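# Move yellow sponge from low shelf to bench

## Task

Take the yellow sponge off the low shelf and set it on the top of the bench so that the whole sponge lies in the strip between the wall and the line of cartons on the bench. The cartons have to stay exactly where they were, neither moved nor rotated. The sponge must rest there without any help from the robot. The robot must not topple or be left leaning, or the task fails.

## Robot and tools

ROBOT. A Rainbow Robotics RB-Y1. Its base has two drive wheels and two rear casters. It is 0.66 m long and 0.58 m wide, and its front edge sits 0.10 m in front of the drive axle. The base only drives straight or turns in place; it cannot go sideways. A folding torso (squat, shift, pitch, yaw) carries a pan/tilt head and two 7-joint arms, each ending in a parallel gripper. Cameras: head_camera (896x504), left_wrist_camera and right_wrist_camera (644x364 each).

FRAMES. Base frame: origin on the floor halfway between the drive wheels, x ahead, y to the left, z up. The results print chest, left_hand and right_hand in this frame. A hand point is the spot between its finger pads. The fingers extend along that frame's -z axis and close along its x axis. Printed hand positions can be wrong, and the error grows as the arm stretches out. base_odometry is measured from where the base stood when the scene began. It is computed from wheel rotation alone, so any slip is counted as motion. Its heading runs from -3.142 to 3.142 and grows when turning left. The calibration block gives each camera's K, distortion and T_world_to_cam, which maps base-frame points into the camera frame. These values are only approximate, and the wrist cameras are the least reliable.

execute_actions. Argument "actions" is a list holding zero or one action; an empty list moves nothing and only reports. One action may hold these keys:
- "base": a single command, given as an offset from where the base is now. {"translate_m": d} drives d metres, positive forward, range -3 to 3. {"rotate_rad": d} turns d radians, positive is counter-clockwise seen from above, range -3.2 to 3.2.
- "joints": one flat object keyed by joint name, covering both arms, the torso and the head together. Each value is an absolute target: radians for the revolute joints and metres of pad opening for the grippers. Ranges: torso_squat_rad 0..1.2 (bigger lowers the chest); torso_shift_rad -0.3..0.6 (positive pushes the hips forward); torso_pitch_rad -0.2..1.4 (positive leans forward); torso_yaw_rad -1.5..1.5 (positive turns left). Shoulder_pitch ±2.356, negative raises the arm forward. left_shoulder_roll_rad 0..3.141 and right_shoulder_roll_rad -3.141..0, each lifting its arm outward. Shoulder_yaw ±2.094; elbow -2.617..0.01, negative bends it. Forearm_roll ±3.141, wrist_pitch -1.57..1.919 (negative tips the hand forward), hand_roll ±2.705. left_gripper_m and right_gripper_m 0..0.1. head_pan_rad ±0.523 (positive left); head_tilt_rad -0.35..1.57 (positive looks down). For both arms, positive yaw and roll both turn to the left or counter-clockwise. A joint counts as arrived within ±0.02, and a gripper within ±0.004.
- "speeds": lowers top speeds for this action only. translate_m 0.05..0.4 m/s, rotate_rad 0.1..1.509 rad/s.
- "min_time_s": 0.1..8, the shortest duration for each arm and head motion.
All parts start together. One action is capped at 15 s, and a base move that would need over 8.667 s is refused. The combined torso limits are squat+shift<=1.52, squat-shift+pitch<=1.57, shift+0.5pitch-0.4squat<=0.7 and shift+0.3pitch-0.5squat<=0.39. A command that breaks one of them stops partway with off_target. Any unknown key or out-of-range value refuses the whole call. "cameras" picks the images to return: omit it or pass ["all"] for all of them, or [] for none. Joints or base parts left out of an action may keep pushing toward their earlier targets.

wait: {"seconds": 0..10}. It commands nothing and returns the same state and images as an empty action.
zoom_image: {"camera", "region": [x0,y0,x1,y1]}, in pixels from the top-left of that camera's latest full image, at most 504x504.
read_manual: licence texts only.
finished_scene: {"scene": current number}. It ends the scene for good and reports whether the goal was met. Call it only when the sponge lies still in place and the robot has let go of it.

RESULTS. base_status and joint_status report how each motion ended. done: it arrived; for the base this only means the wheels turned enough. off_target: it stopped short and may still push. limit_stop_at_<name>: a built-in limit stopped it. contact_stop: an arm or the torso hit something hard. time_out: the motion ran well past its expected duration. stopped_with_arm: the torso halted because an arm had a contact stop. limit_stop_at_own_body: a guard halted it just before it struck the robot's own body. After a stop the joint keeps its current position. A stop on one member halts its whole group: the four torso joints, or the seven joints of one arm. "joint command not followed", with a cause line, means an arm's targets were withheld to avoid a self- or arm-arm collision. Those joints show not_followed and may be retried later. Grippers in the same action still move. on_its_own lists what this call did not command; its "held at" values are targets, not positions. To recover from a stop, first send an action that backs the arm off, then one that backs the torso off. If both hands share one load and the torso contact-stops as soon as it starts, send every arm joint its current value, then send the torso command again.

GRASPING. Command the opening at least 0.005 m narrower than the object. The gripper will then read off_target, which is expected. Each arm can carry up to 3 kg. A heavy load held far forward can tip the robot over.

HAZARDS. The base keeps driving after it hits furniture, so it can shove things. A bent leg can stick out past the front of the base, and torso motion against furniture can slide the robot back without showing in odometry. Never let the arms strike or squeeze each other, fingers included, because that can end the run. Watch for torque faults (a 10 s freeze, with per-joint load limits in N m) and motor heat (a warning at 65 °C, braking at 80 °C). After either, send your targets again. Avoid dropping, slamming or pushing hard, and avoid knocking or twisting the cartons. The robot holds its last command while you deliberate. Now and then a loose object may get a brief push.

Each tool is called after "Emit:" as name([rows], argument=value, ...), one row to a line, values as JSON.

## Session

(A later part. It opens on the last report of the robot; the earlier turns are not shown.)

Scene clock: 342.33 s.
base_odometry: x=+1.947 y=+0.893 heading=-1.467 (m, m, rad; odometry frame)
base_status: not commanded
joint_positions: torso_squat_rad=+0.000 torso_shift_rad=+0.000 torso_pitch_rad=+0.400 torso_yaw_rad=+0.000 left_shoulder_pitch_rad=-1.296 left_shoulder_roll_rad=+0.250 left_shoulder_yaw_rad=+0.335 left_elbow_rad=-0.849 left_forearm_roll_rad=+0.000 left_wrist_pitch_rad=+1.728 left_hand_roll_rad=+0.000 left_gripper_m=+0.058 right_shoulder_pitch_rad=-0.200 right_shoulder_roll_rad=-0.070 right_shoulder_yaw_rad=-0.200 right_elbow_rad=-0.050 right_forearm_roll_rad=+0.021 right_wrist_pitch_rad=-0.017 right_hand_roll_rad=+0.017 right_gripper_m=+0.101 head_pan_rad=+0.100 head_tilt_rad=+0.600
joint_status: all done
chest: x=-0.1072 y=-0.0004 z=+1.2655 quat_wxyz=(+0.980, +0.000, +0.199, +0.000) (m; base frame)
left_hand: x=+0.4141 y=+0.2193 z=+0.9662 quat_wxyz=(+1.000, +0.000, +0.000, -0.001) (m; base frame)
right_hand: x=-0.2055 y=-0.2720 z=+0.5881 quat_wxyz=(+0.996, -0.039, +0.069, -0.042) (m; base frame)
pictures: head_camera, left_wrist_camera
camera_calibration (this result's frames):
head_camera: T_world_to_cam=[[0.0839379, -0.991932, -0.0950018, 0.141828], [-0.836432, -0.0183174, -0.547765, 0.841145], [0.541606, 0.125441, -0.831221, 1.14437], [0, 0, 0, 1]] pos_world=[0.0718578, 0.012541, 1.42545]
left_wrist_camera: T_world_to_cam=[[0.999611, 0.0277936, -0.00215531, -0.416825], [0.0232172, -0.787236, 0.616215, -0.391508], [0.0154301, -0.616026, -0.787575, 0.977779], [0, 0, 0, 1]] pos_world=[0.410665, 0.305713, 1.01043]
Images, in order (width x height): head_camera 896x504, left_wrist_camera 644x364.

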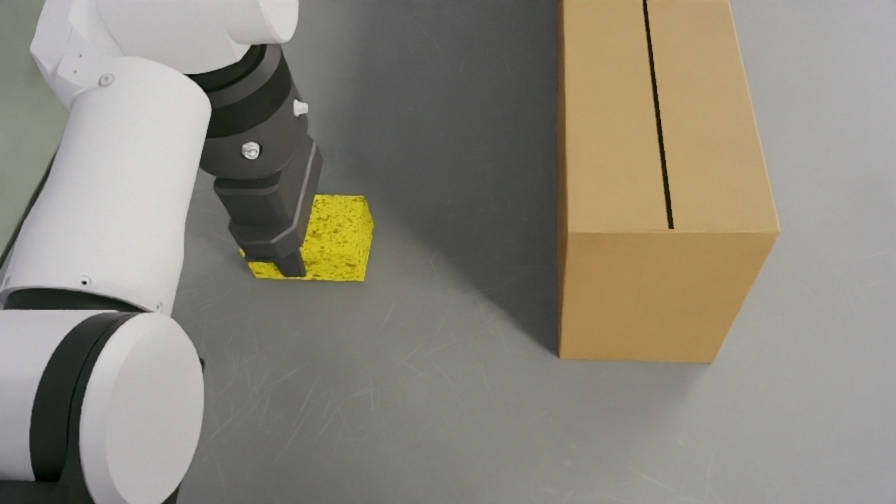

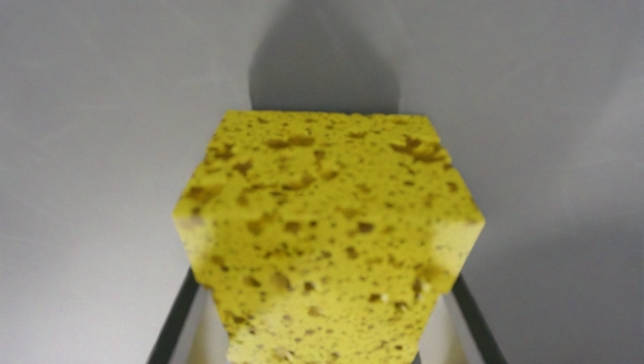

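Emit:
execute_actions([
  {"joints": {"torso_pitch_rad": 0.41}},
], cameras=["left_wrist_camera"])

Scene clock: 345.63 s.
base_odometry: x=+1.947 y=+0.893 heading=-1.467 (m, m, rad; odometry frame)
base_status: not commanded
joint_positions: torso_squat_rad=+0.000 torso_shift_rad=+0.000 torso_pitch_rad=+0.410 torso_yaw_rad=+0.000 left_shoulder_pitch_rad=-1.297 left_shoulder_roll_rad=+0.250 left_shoulder_yaw_rad=+0.335 left_elbow_rad=-0.849 left_forearm_roll_rad=+0.000 left_wrist_pitch_rad=+1.728 left_hand_roll_rad=+0.000 left_gripper_m=+0.058 right_shoulder_pitch_rad=-0.200 right_shoulder_roll_rad=-0.070 right_shoulder_yaw_rad=-0.200 right_elbow_rad=-0.050 right_forearm_roll_rad=+0.021 right_wrist_pitch_rad=-0.017 right_hand_roll_rad=+0.017 right_gripper_m=+0.101 head_pan_rad=+0.100 head_tilt_rad=+0.600
joint_status: all done
chest: x=-0.1047 y=-0.0004 z=+1.2643 quat_wxyz=(+0.979, +0.000, +0.203, +0.000) (m; base frame)
left_hand: x=+0.4141 y=+0.2193 z=+0.9605 quat_wxyz=(+1.000, +0.000, +0.004, -0.001) (m; base frame)
right_hand: x=-0.2094 y=-0.2720 z=+0.5879 quat_wxyz=(+0.996, -0.039, +0.074, -0.042) (m; base frame)
pictures: left_wrist_camera
camera_calibration (this result's frames):
left_wrist_camera: T_world_to_cam=[[0.999556, 0.0278009, -0.0107359, -0.408592], [0.0285125, -0.787293, 0.61592, -0.389864], [0.00867085, -0.615953, -0.787736, 0.976246], [0, 0, 0, 1]] pos_world=[0.411062, 0.305743, 1.00476]
Images, in order (width x height): left_wrist_camera 644x364.

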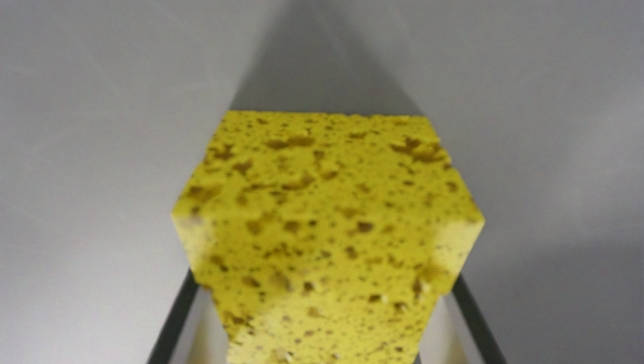

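The shadow now meets the sponge corners, and the shoulder reading shows a slight load, so it's in contact. I'll open the gripper and then lift away.

Emit:
execute_actions([
  {"joints": {"left_gripper_m": 0.1}},
], cameras=["left_wrist_camera"])

Emit:
execute_actions([
  {"joints": {"torso_pitch_rad": 0.3}},
], cameras=["head_camera", "left_wrist_camera"])

Scene clock: 349.33 s.
base_odometry: x=+1.947 y=+0.893 heading=-1.467 (m, m, rad; odometry frame)
base_status: not commanded
joint_positions: torso_squat_rad=+0.000 torso_shift_rad=+0.000 torso_pitch_rad=+0.410 torso_yaw_rad=+0.000 left_shoulder_pitch_rad=-1.296 left_shoulder_roll_rad=+0.250 left_shoulder_yaw_rad=+0.335 left_elbow_rad=-0.849 left_forearm_roll_rad=+0.000 left_wrist_pitch_rad=+1.728 left_hand_roll_rad=+0.000 left_gripper_m=+0.100 right_shoulder_pitch_rad=-0.200 right_shoulder_roll_rad=-0.070 right_shoulder_yaw_rad=-0.200 right_elbow_rad=-0.050 right_forearm_roll_rad=+0.021 right_wrist_pitch_rad=-0.017 right_hand_roll_rad=+0.017 right_gripper_m=+0.101 head_pan_rad=+0.100 head_tilt_rad=+0.600
joint_status: all done
chest: x=-0.1045 y=-0.0004 z=+1.2643 quat_wxyz=(+0.979, +0.000, +0.203, +0.000) (m; base frame)
left_hand: x=+0.4140 y=+0.2194 z=+0.9602 quat_wxyz=(+1.000, +0.000, +0.004, -0.001) (m; base frame)
right_hand: x=-0.2094 y=-0.2720 z=+0.5879 quat_wxyz=(+0.996, -0.039, +0.074, -0.042) (m; base frame)
pictures: left_wrist_camera
camera_calibration (this result's frames):
left_wrist_camera: T_world_to_cam=[[0.999546, 0.0279082, -0.011365, -0.407923], [0.0289851, -0.787316, 0.615868, -0.389755], [0.00823995, -0.615918, -0.787767, 0.976243], [0, 0, 0, 1]] pos_world=[0.410991, 0.30581, 1.00445]
Images, in order (width x height): left_wrist_camera 644x364.

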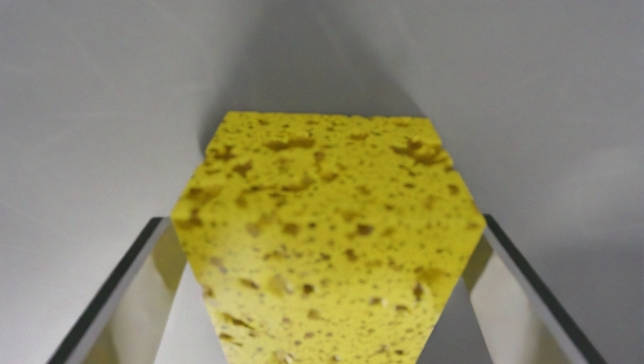

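Scene clock: 350.47 s.
base_odometry: x=+1.947 y=+0.893 heading=-1.467 (m, m, rad; odometry frame)
base_status: not commanded
joint_positions: torso_squat_rad=+0.000 torso_shift_rad=+0.000 torso_pitch_rad=+0.300 torso_yaw_rad=+0.000 left_shoulder_pitch_rad=-1.296 left_shoulder_roll_rad=+0.250 left_shoulder_yaw_rad=+0.335 left_elbow_rad=-0.849 left_forearm_roll_rad=+0.000 left_wrist_pitch_rad=+1.728 left_hand_roll_rad=+0.000 left_gripper_m=+0.100 right_shoulder_pitch_rad=-0.200 right_shoulder_roll_rad=-0.070 right_shoulder_yaw_rad=-0.200 right_elbow_rad=-0.050 right_forearm_roll_rad=+0.021 right_wrist_pitch_rad=-0.017 right_hand_roll_rad=+0.017 right_gripper_m=+0.101 head_pan_rad=+0.100 head_tilt_rad=+0.600
joint_status: all done
chest: x=-0.1364 y=-0.0004 z=+1.2761 quat_wxyz=(+0.989, +0.000, +0.149, +0.000) (m; base frame)
left_hand: x=+0.4123 y=+0.2194 z=+1.0306 quat_wxyz=(+0.999, +0.001, -0.050, -0.001) (m; base frame)
right_hand: x=-0.1665 y=-0.2720 z=+0.5923 quat_wxyz=(+0.998, -0.036, +0.019, -0.044) (m; base frame)
pictures: head_camera, left_wrist_camera
camera_calibration (this result's frames):
head_camera: T_world_to_cam=[[0.092995, -0.991933, -0.0861398, 0.13521], [-0.777471, -0.0182965, -0.628653, 0.933808], [0.622006, 0.125433, -0.772901, 1.10556], [0, 0, 0, 1]] pos_world=[0.0257712, 0.0125317, 1.45317]
left_wrist_camera: T_world_to_cam=[[0.994785, 0.0279355, 0.098089, -0.516247], [-0.0385633, -0.787329, 0.615325, -0.404641], [0.0944178, -0.615899, -0.782146, 0.990406], [0, 0, 0, 1]] pos_world=[0.404439, 0.305826, 1.07427]
Images, in order (width x height): head_camera 896x504, left_wrist_camera 644x364.

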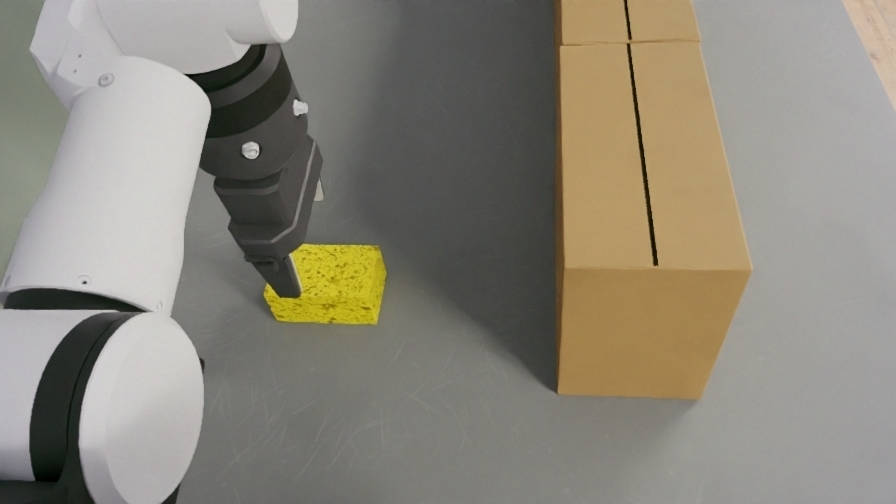

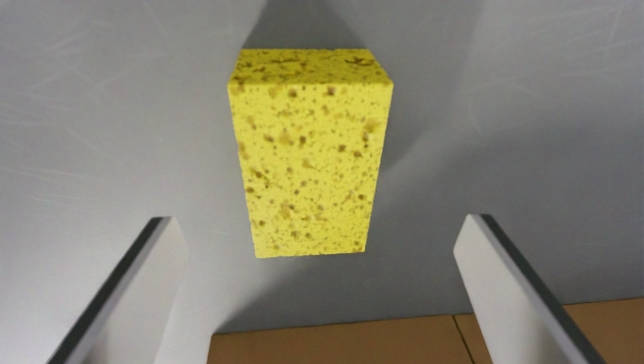

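The sponge is resting on the bench between the carton row and the wall, past the end of the row. The fingers are clear of it and the cartons weren't touched.

Emit:
finished_scene(scene=2)

The scene is finished: the task was done.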